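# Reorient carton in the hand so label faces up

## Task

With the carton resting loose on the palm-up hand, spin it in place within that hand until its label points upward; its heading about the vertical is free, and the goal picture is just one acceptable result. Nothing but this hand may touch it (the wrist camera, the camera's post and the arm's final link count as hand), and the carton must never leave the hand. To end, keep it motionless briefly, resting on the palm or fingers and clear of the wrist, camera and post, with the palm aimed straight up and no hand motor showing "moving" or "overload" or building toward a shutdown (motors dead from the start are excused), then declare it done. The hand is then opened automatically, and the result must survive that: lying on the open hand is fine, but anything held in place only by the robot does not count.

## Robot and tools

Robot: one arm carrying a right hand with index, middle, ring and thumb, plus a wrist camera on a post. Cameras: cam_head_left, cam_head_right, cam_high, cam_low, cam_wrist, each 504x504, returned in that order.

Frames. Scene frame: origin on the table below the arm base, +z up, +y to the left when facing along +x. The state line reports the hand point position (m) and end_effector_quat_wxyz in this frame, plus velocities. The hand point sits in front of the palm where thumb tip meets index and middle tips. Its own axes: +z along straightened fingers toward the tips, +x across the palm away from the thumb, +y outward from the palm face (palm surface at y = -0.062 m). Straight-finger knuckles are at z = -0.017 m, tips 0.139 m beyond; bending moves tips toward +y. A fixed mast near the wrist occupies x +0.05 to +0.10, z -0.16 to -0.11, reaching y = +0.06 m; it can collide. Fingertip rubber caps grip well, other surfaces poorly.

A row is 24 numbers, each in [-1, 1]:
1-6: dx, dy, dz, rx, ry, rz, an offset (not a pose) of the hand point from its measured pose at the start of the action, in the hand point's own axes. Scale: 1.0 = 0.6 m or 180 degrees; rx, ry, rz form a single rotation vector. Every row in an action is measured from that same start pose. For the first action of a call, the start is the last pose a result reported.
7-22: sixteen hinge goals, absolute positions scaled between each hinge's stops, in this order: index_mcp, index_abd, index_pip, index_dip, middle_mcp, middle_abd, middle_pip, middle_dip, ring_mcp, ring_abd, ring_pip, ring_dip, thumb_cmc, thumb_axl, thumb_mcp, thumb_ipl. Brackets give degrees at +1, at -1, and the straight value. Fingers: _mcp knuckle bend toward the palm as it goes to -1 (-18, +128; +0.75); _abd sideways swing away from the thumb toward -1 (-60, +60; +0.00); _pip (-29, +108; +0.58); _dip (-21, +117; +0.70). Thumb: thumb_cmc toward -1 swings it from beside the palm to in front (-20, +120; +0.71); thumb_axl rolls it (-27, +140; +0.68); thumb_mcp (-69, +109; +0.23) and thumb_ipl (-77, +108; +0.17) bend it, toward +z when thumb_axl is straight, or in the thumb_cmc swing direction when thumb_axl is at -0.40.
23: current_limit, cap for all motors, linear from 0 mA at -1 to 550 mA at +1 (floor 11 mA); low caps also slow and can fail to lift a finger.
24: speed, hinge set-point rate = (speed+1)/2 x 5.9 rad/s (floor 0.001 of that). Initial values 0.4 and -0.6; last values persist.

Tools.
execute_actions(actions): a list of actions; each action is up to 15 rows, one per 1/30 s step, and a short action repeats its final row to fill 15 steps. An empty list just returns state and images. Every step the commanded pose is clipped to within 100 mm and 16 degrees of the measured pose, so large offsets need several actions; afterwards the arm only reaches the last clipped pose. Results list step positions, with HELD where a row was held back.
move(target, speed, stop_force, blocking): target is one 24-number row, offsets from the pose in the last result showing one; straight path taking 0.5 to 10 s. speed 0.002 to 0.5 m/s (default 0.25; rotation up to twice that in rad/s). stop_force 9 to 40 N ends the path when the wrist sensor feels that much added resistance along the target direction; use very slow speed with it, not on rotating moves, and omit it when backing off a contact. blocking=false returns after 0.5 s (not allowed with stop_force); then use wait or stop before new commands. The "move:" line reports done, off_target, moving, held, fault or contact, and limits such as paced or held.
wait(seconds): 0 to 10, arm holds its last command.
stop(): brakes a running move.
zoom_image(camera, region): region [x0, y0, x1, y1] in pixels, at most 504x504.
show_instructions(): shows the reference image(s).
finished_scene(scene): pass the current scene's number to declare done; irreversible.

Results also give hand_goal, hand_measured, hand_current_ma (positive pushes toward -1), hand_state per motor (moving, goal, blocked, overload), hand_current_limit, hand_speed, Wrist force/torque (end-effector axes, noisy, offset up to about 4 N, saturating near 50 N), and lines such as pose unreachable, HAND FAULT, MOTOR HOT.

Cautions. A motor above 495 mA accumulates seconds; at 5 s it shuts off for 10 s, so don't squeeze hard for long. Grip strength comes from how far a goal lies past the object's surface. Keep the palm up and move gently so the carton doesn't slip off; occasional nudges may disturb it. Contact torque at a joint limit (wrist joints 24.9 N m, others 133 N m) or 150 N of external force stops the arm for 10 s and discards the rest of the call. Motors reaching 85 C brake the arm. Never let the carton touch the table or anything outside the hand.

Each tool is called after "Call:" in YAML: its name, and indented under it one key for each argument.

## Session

Call:
execute_actions:
  actions: []

Call:
show_instructions:

Scene clock: 0.00 s.
end_effector_position=(+0.6038, +0.0554, +0.5115) hand_goal=(+0.046, +0.000, -0.008, +0.280, +0.046, +0.000, -0.008, +0.280, +0.046, +0.000, -0.008, +0.280, -0.104, +0.266, +0.032, -0.018) hand_measured=(+0.060, +0.000, -0.006, +0.282, +0.062, +0.000, -0.006, +0.282, +0.060, +0.000, -0.006, +0.282, -0.092, +0.270, +0.034, -0.016) hand_current_ma=(+78, +0, +14, +13, +85, +0, +15, +13, +78, +0, +15, +14, +66, +29, +14, +12) hand_state=(goal, goal, goal, goal, goal, goal, goal, goal, goal, goal, goal, goal, goal, goal, goal, goal) hand_current_limit=0.40 hand_speed=-0.60 end_effector_quat_wxyz=(+0.506, +0.470, +0.508, +0.514) end_effector_velocity=(-0.000, +0.001, +0.000) end_effector_angular_velocity=(-0.002, -0.002, +0.002)
Joint positions: [-0.155 -1.2    2.196 -4.164 -1.341 -0.023]
Joint velocities: [ 0.001  0.    -0.    -0.002  0.001 -0.002]
Wrist force (N, on the end effector, along its own x y z axes, offset not removed): no reading
Wrist torque (N m, same axes, about the end effector's origin, offset not removed): no reading
Hand target: +0.604, +0.055, +0.511; +0.506, +0.470, +0.508, +0.514

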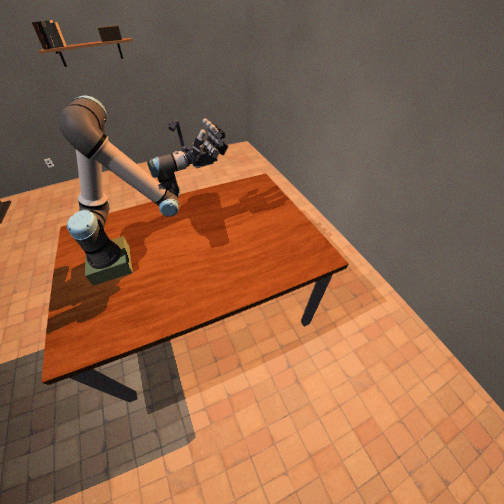

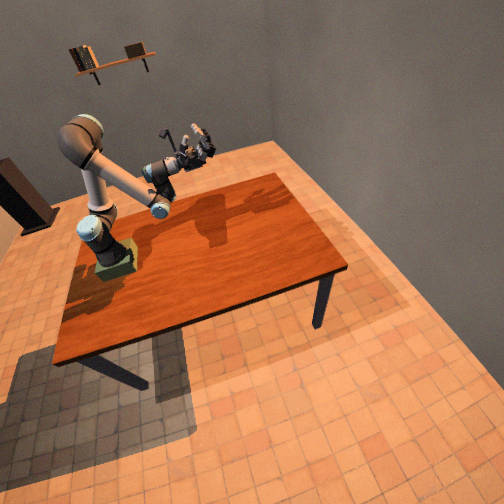

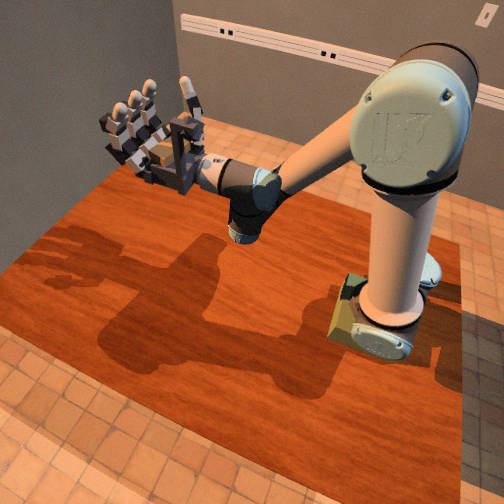

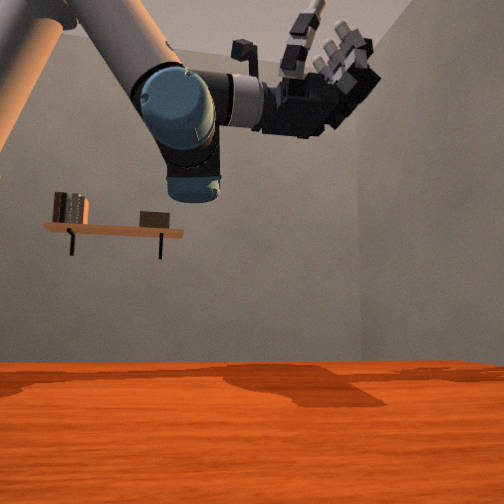

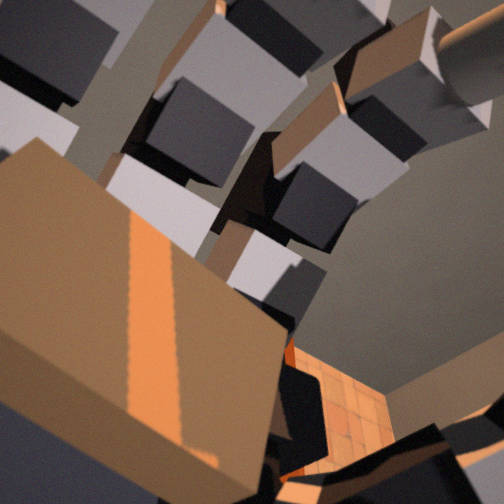

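Reference images for this scene: goal picture from the wrist camera place.

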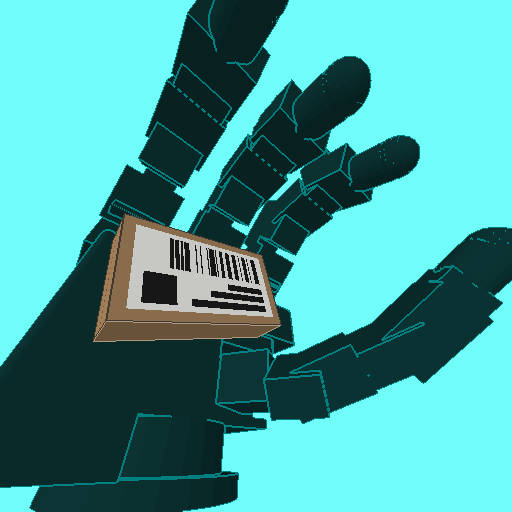

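Call:
move:
  target: [0,-0.33,-0.08,0.54,0,0,-0.72,0,0.45,0.3,-0.72,0,0.45,0.3,-0.72,0,0.45,0.3,0.1,0.266,0.1,0.05,0.4,-0.88]
  speed: 0.25

Call:
zoom_image:
  camera: "cam_low"
  region: [200, 40, 440, 280]

Scene clock: 7.97 s.
end_effector_position=(+0.5647, +0.0473, +0.3118) hand_goal=(-0.720, +0.000, +0.450, +0.300, -0.720, +0.000, +0.450, +0.300, -0.720, +0.000, +0.450, +0.300, +0.100, +0.266, +0.100, +0.050) hand_measured=(-0.698, +0.000, +0.450, +0.298, -0.602, +0.000, +0.450, +0.298, -0.610, +0.000, +0.450, +0.298, +0.102, +0.270, +0.096, +0.048) hand_current_ma=(+126, +0, +2, -13, +385, +0, +3, -13, +385, +0, +3, -13, +9, +28, -21, -15) hand_state=(blocked, goal, goal, goal, blocked, goal, goal, goal, blocked, goal, goal, goal, goal, goal, goal, goal) hand_current_limit=0.40 hand_speed=-0.88 end_effector_quat_wxyz=(-0.017, +0.691, +0.721, -0.040) end_effector_velocity=(-0.000, +0.000, -0.002) end_effector_angular_velocity=(-0.000, +0.013, +0.000)
Joint positions: [-0.09  -1.523  1.834 -1.789 -1.616 -0.16 ]
Joint velocities: [ 0.002  0.007 -0.008  0.014 -0.002  0.001]
Wrist force (N, on the end effector, along its own x y z axes, offset not removed): [0.0 0.8 -0.3]
Wrist torque (N m, same axes, about the end effector's origin, offset not removed): [0.50 -0.01 -0.23]
Hand target: +0.565, +0.047, +0.312; -0.018, +0.691, +0.721, -0.041
Off the commanded pose: 0.000 m, 0 deg.
move: done

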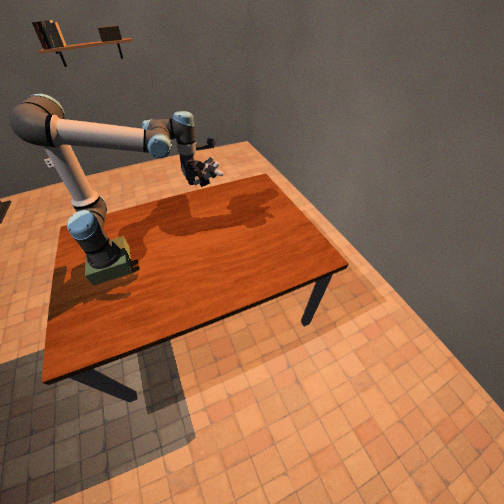

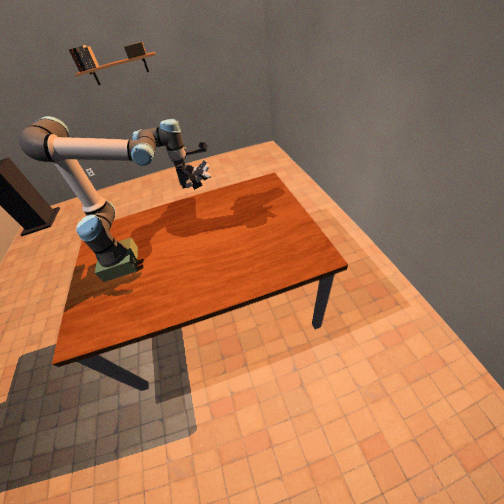

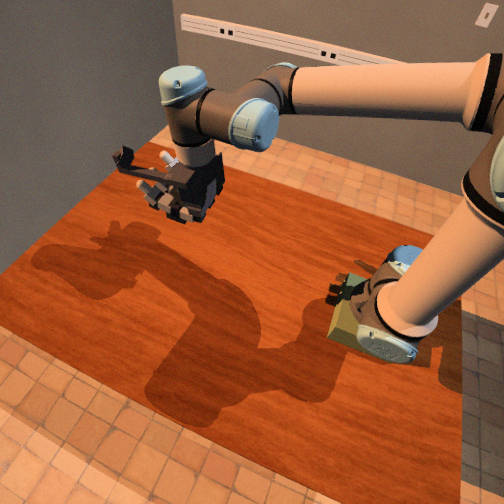

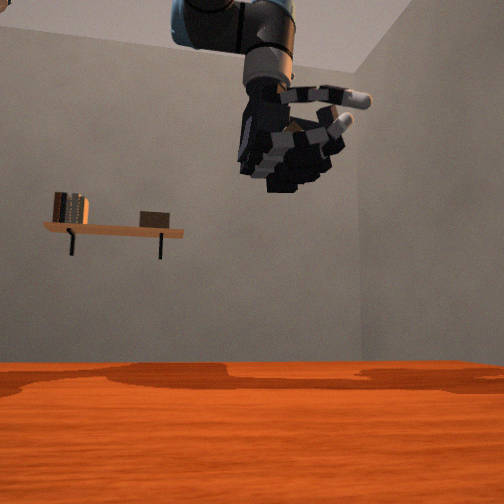

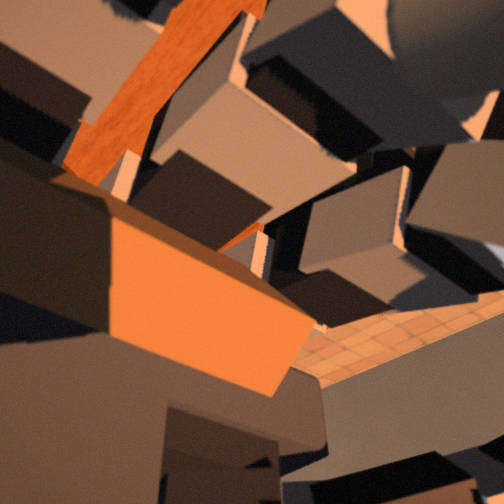

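Region (200, 40, 440, 280) of cam_low's 504x504 image, scaled by 2.100, with more detail than that image has.

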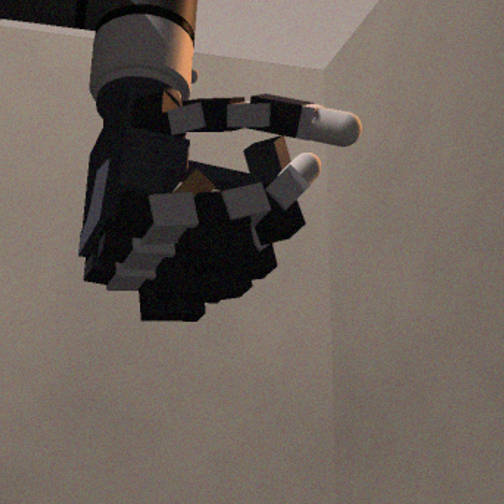

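Call:
move:
  target: [0,-0.02,0,0.05,0,0,-0.72,0,0.3,0.2,-0.66,0,0.3,0.2,-0.66,0,0.3,0.2,0.1,0.266,0.1,0.05,0.4,-0.8]
  speed: 0.15

Call:
move:
  target: [0,0,0,0,0,0,-0.55,0,0.25,0.2,-0.55,0,0.25,0.2,-0.55,0,0.25,0.2,0.1,0.266,0.1,0.05,0.4,-0.85]

Call:
zoom_image:
  camera: "cam_low"
  region: [200, 40, 440, 280]

Scene clock: 12.23 s.
end_effector_position=(+0.5528, +0.0468, +0.3127) hand_goal=(-0.720, +0.000, +0.300, +0.200, -0.660, +0.000, +0.300, +0.200, -0.660, +0.000, +0.300, +0.200, +0.100, +0.266, +0.100, +0.050) hand_measured=(-0.698, +0.000, +0.310, +0.204, -0.602, +0.000, +0.310, +0.204, -0.610, +0.000, +0.310, +0.204, +0.100, +0.270, +0.096, +0.048) hand_current_ma=(+126, +0, +48, +19, +316, +0, +52, +19, +284, +0, +52, +20, +2, +25, -21, -15) hand_state=(blocked, goal, goal, goal, blocked, goal, goal, goal, blocked, goal, goal, goal, goal, goal, goal, goal) hand_current_limit=0.40 hand_speed=-0.80 end_effector_quat_wxyz=(-0.071, +0.688, +0.716, -0.097) end_effector_velocity=(-0.001, +0.000, -0.001) end_effector_angular_velocity=(+0.000, +0.013, +0.001)
Joint positions: [-0.082 -1.471  1.717 -1.569 -1.638 -0.143]
Joint velocities: [ 0.     0.006 -0.007  0.014 -0.001  0.   ]
Wrist force (N, on the end effector, along its own x y z axes, offset not removed): [-0.2 1.4 -0.6]
Wrist torque (N m, same axes, about the end effector's origin, offset not removed): [0.60 -0.05 -0.19]
Hand target: +0.553, +0.047, +0.313; -0.071, +0.688, +0.716, -0.097
Off the commanded pose: 0.000 m, 0 deg.
move: done

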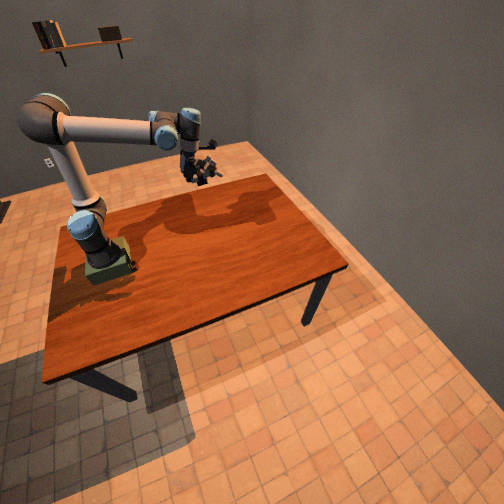

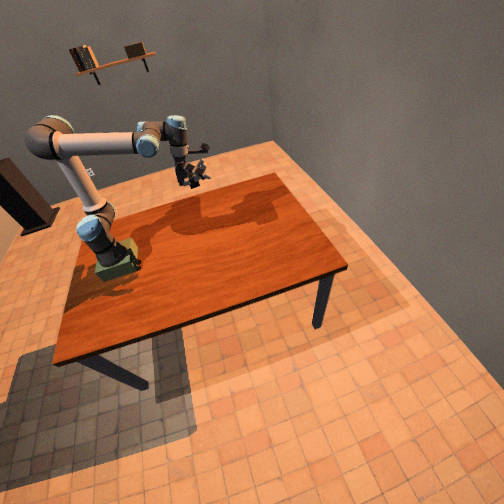

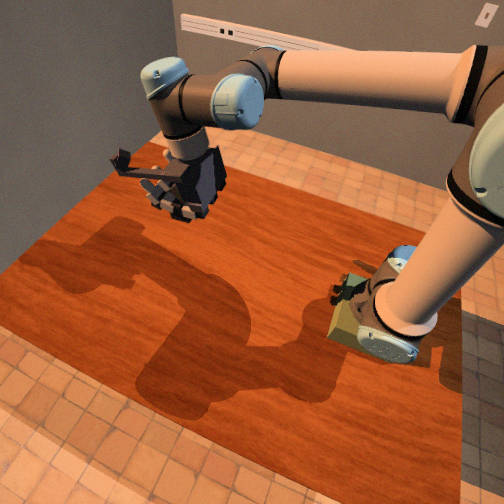

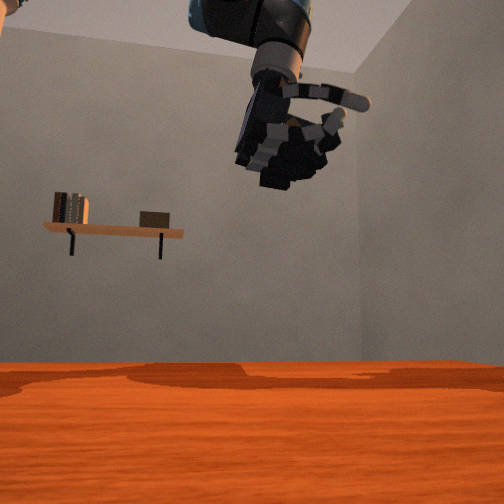

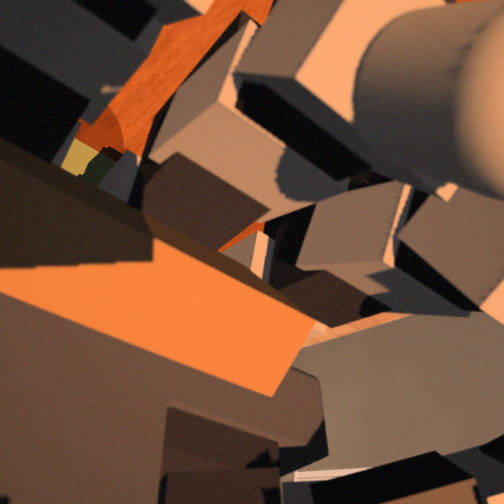

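Scene clock: 13.00 s.
end_effector_position=(+0.5528, +0.0468, +0.3128) hand_goal=(-0.550, +0.000, +0.250, +0.200, -0.550, +0.000, +0.250, +0.200, -0.550, +0.000, +0.250, +0.200, +0.100, +0.266, +0.100, +0.050) hand_measured=(-0.542, +0.000, +0.260, +0.204, -0.538, +0.000, +0.262, +0.204, -0.540, +0.000, +0.262, +0.204, +0.100, +0.270, +0.096, +0.048) hand_current_ma=(+50, +0, +49, +19, +68, +0, +56, +19, +60, +0, +55, +20, +2, +25, -21, -15) hand_state=(goal, goal, goal, goal, goal, goal, goal, goal, goal, goal, goal, goal, goal, goal, goal, goal) hand_current_limit=0.40 hand_speed=-0.85 end_effector_quat_wxyz=(-0.071, +0.688, +0.716, -0.097) end_effector_velocity=(-0.000, +0.000, -0.001) end_effector_angular_velocity=(+0.000, +0.002, -0.000)
Joint positions: [-0.082 -1.471  1.717 -1.569 -1.638 -0.143]
Joint velocities: [-0.     0.002 -0.     0.001  0.     0.   ]
Wrist force (N, on the end effector, along its own x y z axes, offset not removed): [0.2 0.5 -1.6]
Wrist torque (N m, same axes, about the end effector's origin, offset not removed): [0.54 -0.09 -0.18]
Hand target: +0.553, +0.047, +0.313; -0.071, +0.688, +0.716, -0.097
Off the commanded pose: 0.000 m, 0 deg.
move: done

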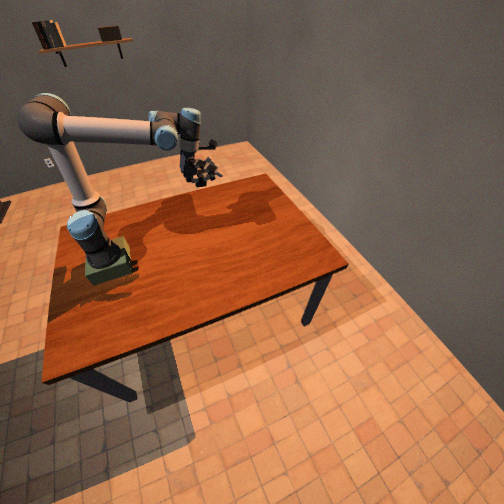

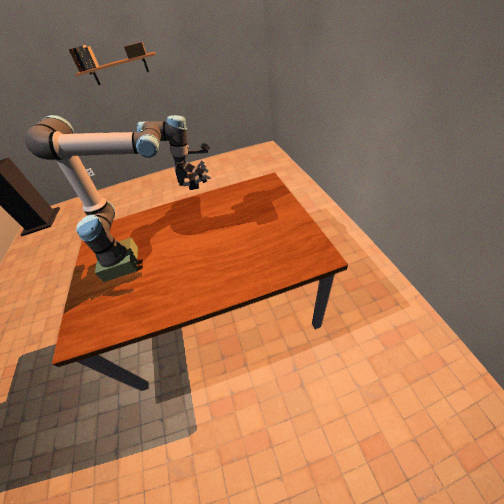

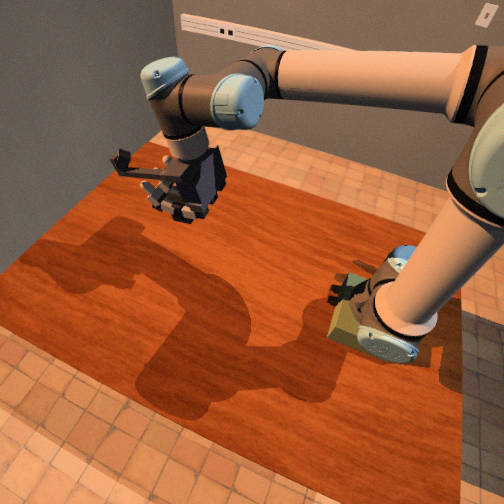

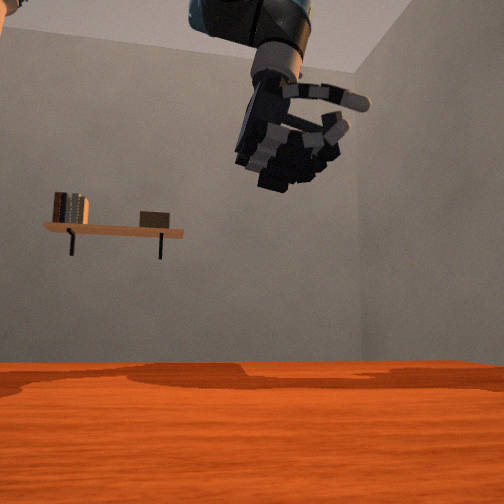

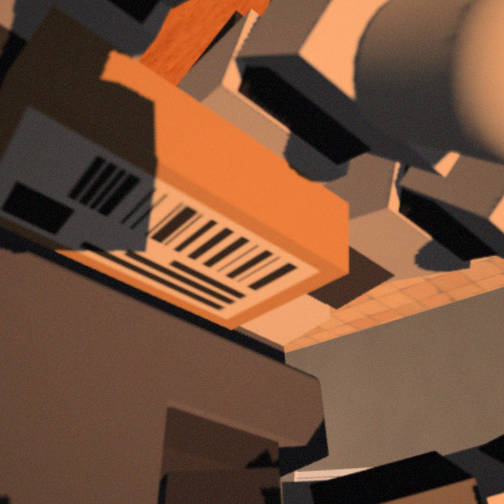

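Region (200, 40, 440, 280) of cam_low's 504x504 image, scaled by 2.100, with more detail than that image has.

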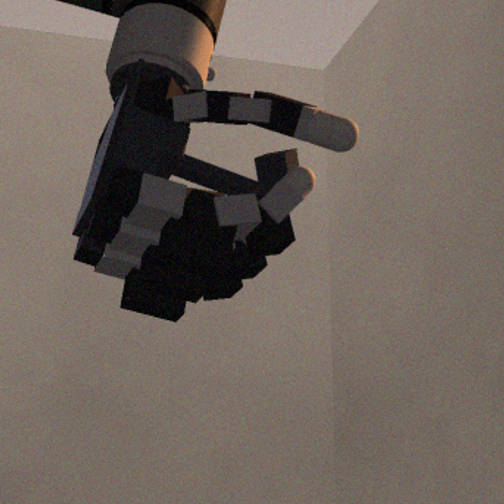

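Call:
move:
  target: [0,0.02,-0.30,-0.576,0,0,0.745,0,0.25,0.2,0.745,0,0.25,0.2,0.745,0,0.25,0.2,0.1,0.266,0.1,0.05,0.4,-0.87]
  speed: 0.25

Call:
move:
  target: [0,0,0,0,0,0.008,0.745,0,0.58,0.68,0.745,0,0.58,0.68,0.745,0,0.58,0.68,0.5,0.5,0.2,0.15,0.4,-0.7]
  speed: 0.1

Scene clock: 21.53 s.
end_effector_position=(+0.6064, +0.0547, +0.4848) hand_goal=(+0.746, +0.000, +0.250, +0.200, +0.746, +0.000, +0.250, +0.200, +0.746, +0.000, +0.250, +0.200, +0.100, +0.266, +0.100, +0.050) hand_measured=(+0.754, +0.000, +0.258, +0.204, +0.758, +0.000, +0.260, +0.204, +0.756, +0.000, +0.260, +0.204, +0.106, +0.270, +0.098, +0.048) hand_current_ma=(+50, +0, +45, +18, +64, +0, +47, +18, +57, +0, +48, +19, +29, +25, -7, -14) hand_state=(goal, goal, goal, goal, goal, goal, goal, goal, goal, goal, goal, goal, goal, goal, goal, goal) hand_current_limit=0.40 hand_speed=-0.87 end_effector_quat_wxyz=(+0.496, +0.480, +0.519, +0.504) end_effector_velocity=(-0.000, +0.001, +0.000) end_effector_angular_velocity=(-0.001, -0.000, +0.000)
Joint positions: [-0.157 -1.166  2.219 -4.178 -1.34  -0.033]
Joint velocities: [ 0.001 -0.001 -0.     0.    -0.001 -0.001]
Wrist force (N, on the end effector, along its own x y z axes, offset not removed): [0.6 -0.4 -0.5]
Wrist torque (N m, same axes, about the end effector's origin, offset not removed): [0.16 -0.07 -0.13]
Hand target: +0.606, +0.055, +0.485; +0.496, +0.480, +0.519, +0.504
Off the commanded pose: 0.000 m, 0 deg.
move: done

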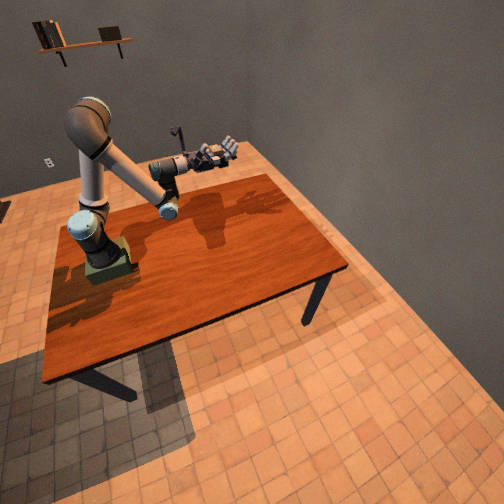

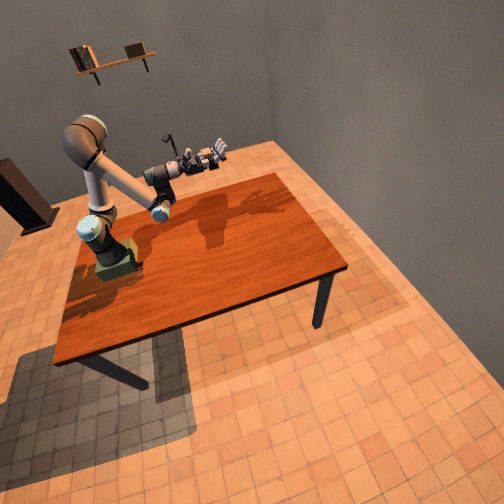

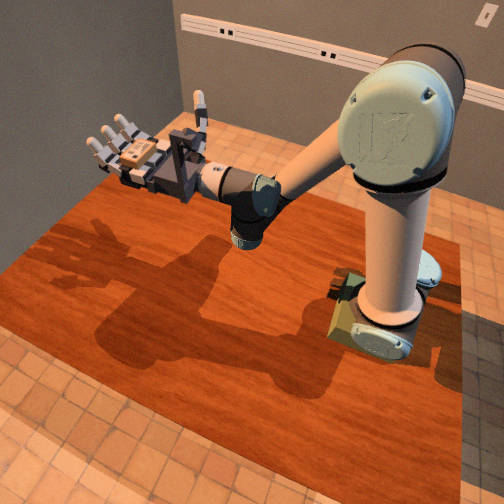

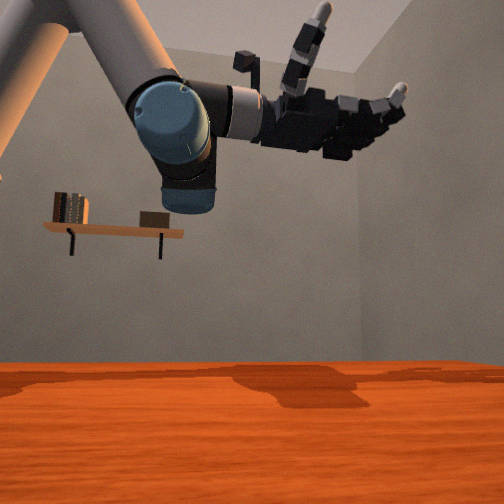

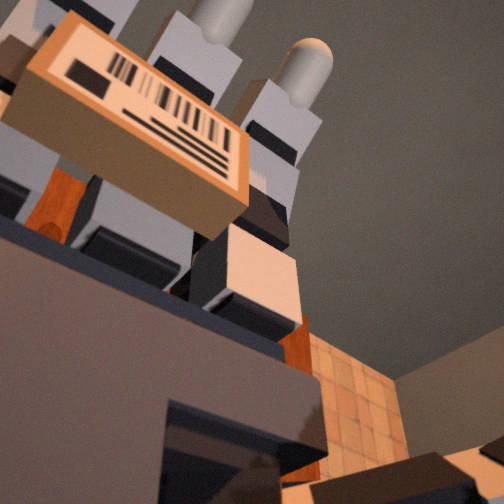

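Scene clock: 22.47 s.
end_effector_position=(+0.6064, +0.0547, +0.4848) hand_goal=(+0.746, +0.000, +0.580, +0.680, +0.746, +0.000, +0.580, +0.680, +0.746, +0.000, +0.580, +0.680, +0.500, +0.500, +0.200, +0.150) hand_measured=(+0.756, +0.000, +0.580, +0.678, +0.758, +0.000, +0.580, +0.678, +0.756, +0.000, +0.580, +0.678, +0.510, +0.498, +0.200, +0.148) hand_current_ma=(+53, +0, +3, -12, +66, +0, +3, -12, +60, +0, +3, -12, +50, -14, -2, -11) hand_state=(goal, goal, goal, goal, goal, goal, goal, goal, goal, goal, goal, goal, goal, goal, goal, goal) hand_current_limit=0.40 hand_speed=-0.70 end_effector_quat_wxyz=(+0.490, +0.487, +0.513, +0.510) end_effector_velocity=(+0.000, -0.001, +0.000) end_effector_angular_velocity=(+0.002, -0.000, -0.002)
Joint positions: [-0.151 -1.167  2.218 -4.176 -1.345 -0.008]
Joint velocities: [-0.001 -0.    -0.001  0.    -0.001  0.002]
Wrist force (N, on the end effector, along its own x y z axes, offset not removed): [-0.2 -0.9 -1.7]
Wrist torque (N m, same axes, about the end effector's origin, offset not removed): [0.12 0.13 -0.24]
Hand target: +0.606, +0.055, +0.485; +0.490, +0.487, +0.513, +0.510
Off the commanded pose: 0.000 m, 0 deg.
move: done

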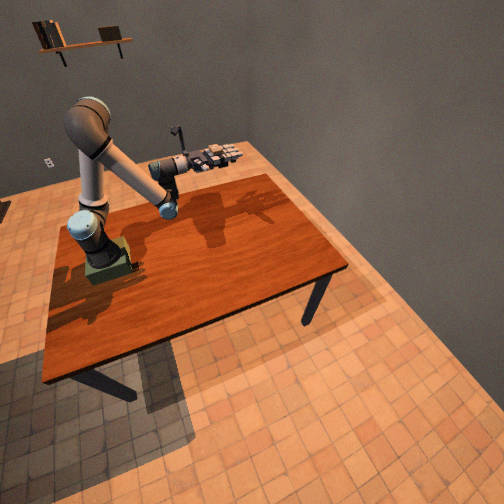

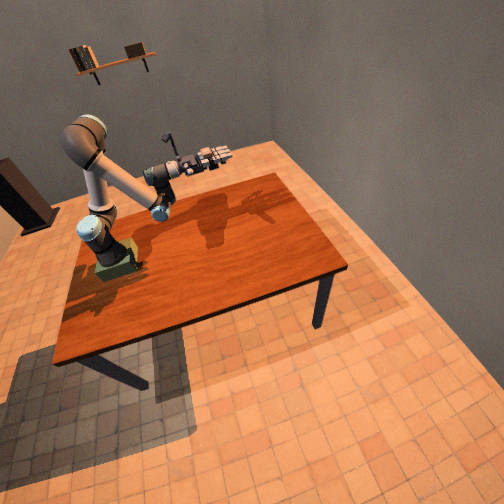

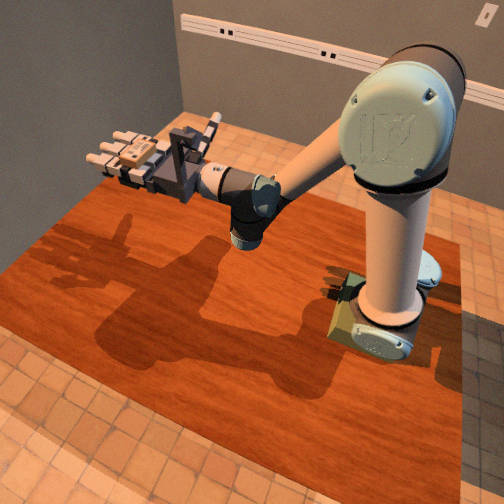

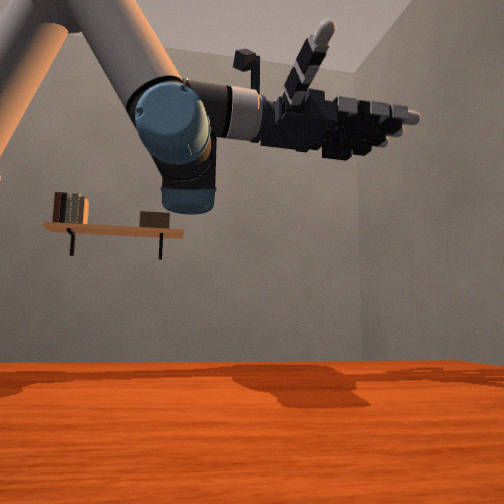

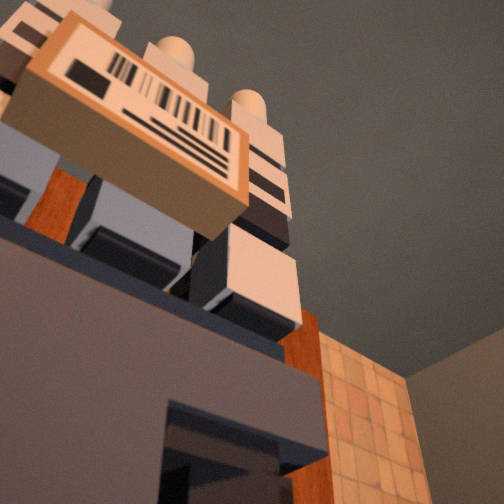

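Call:
zoom_image:
  camera: "cam_head_right"
  region: [160, 110, 260, 210]

Region (160, 110, 260, 210) of cam_head_right's 504x504 image, scaled by 5.040, with more detail than that image has.

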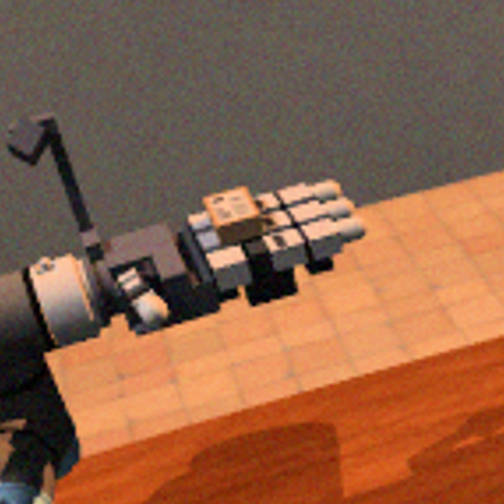

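Call:
finished_scene:
  scene: 2

The scene is finished: the task was done.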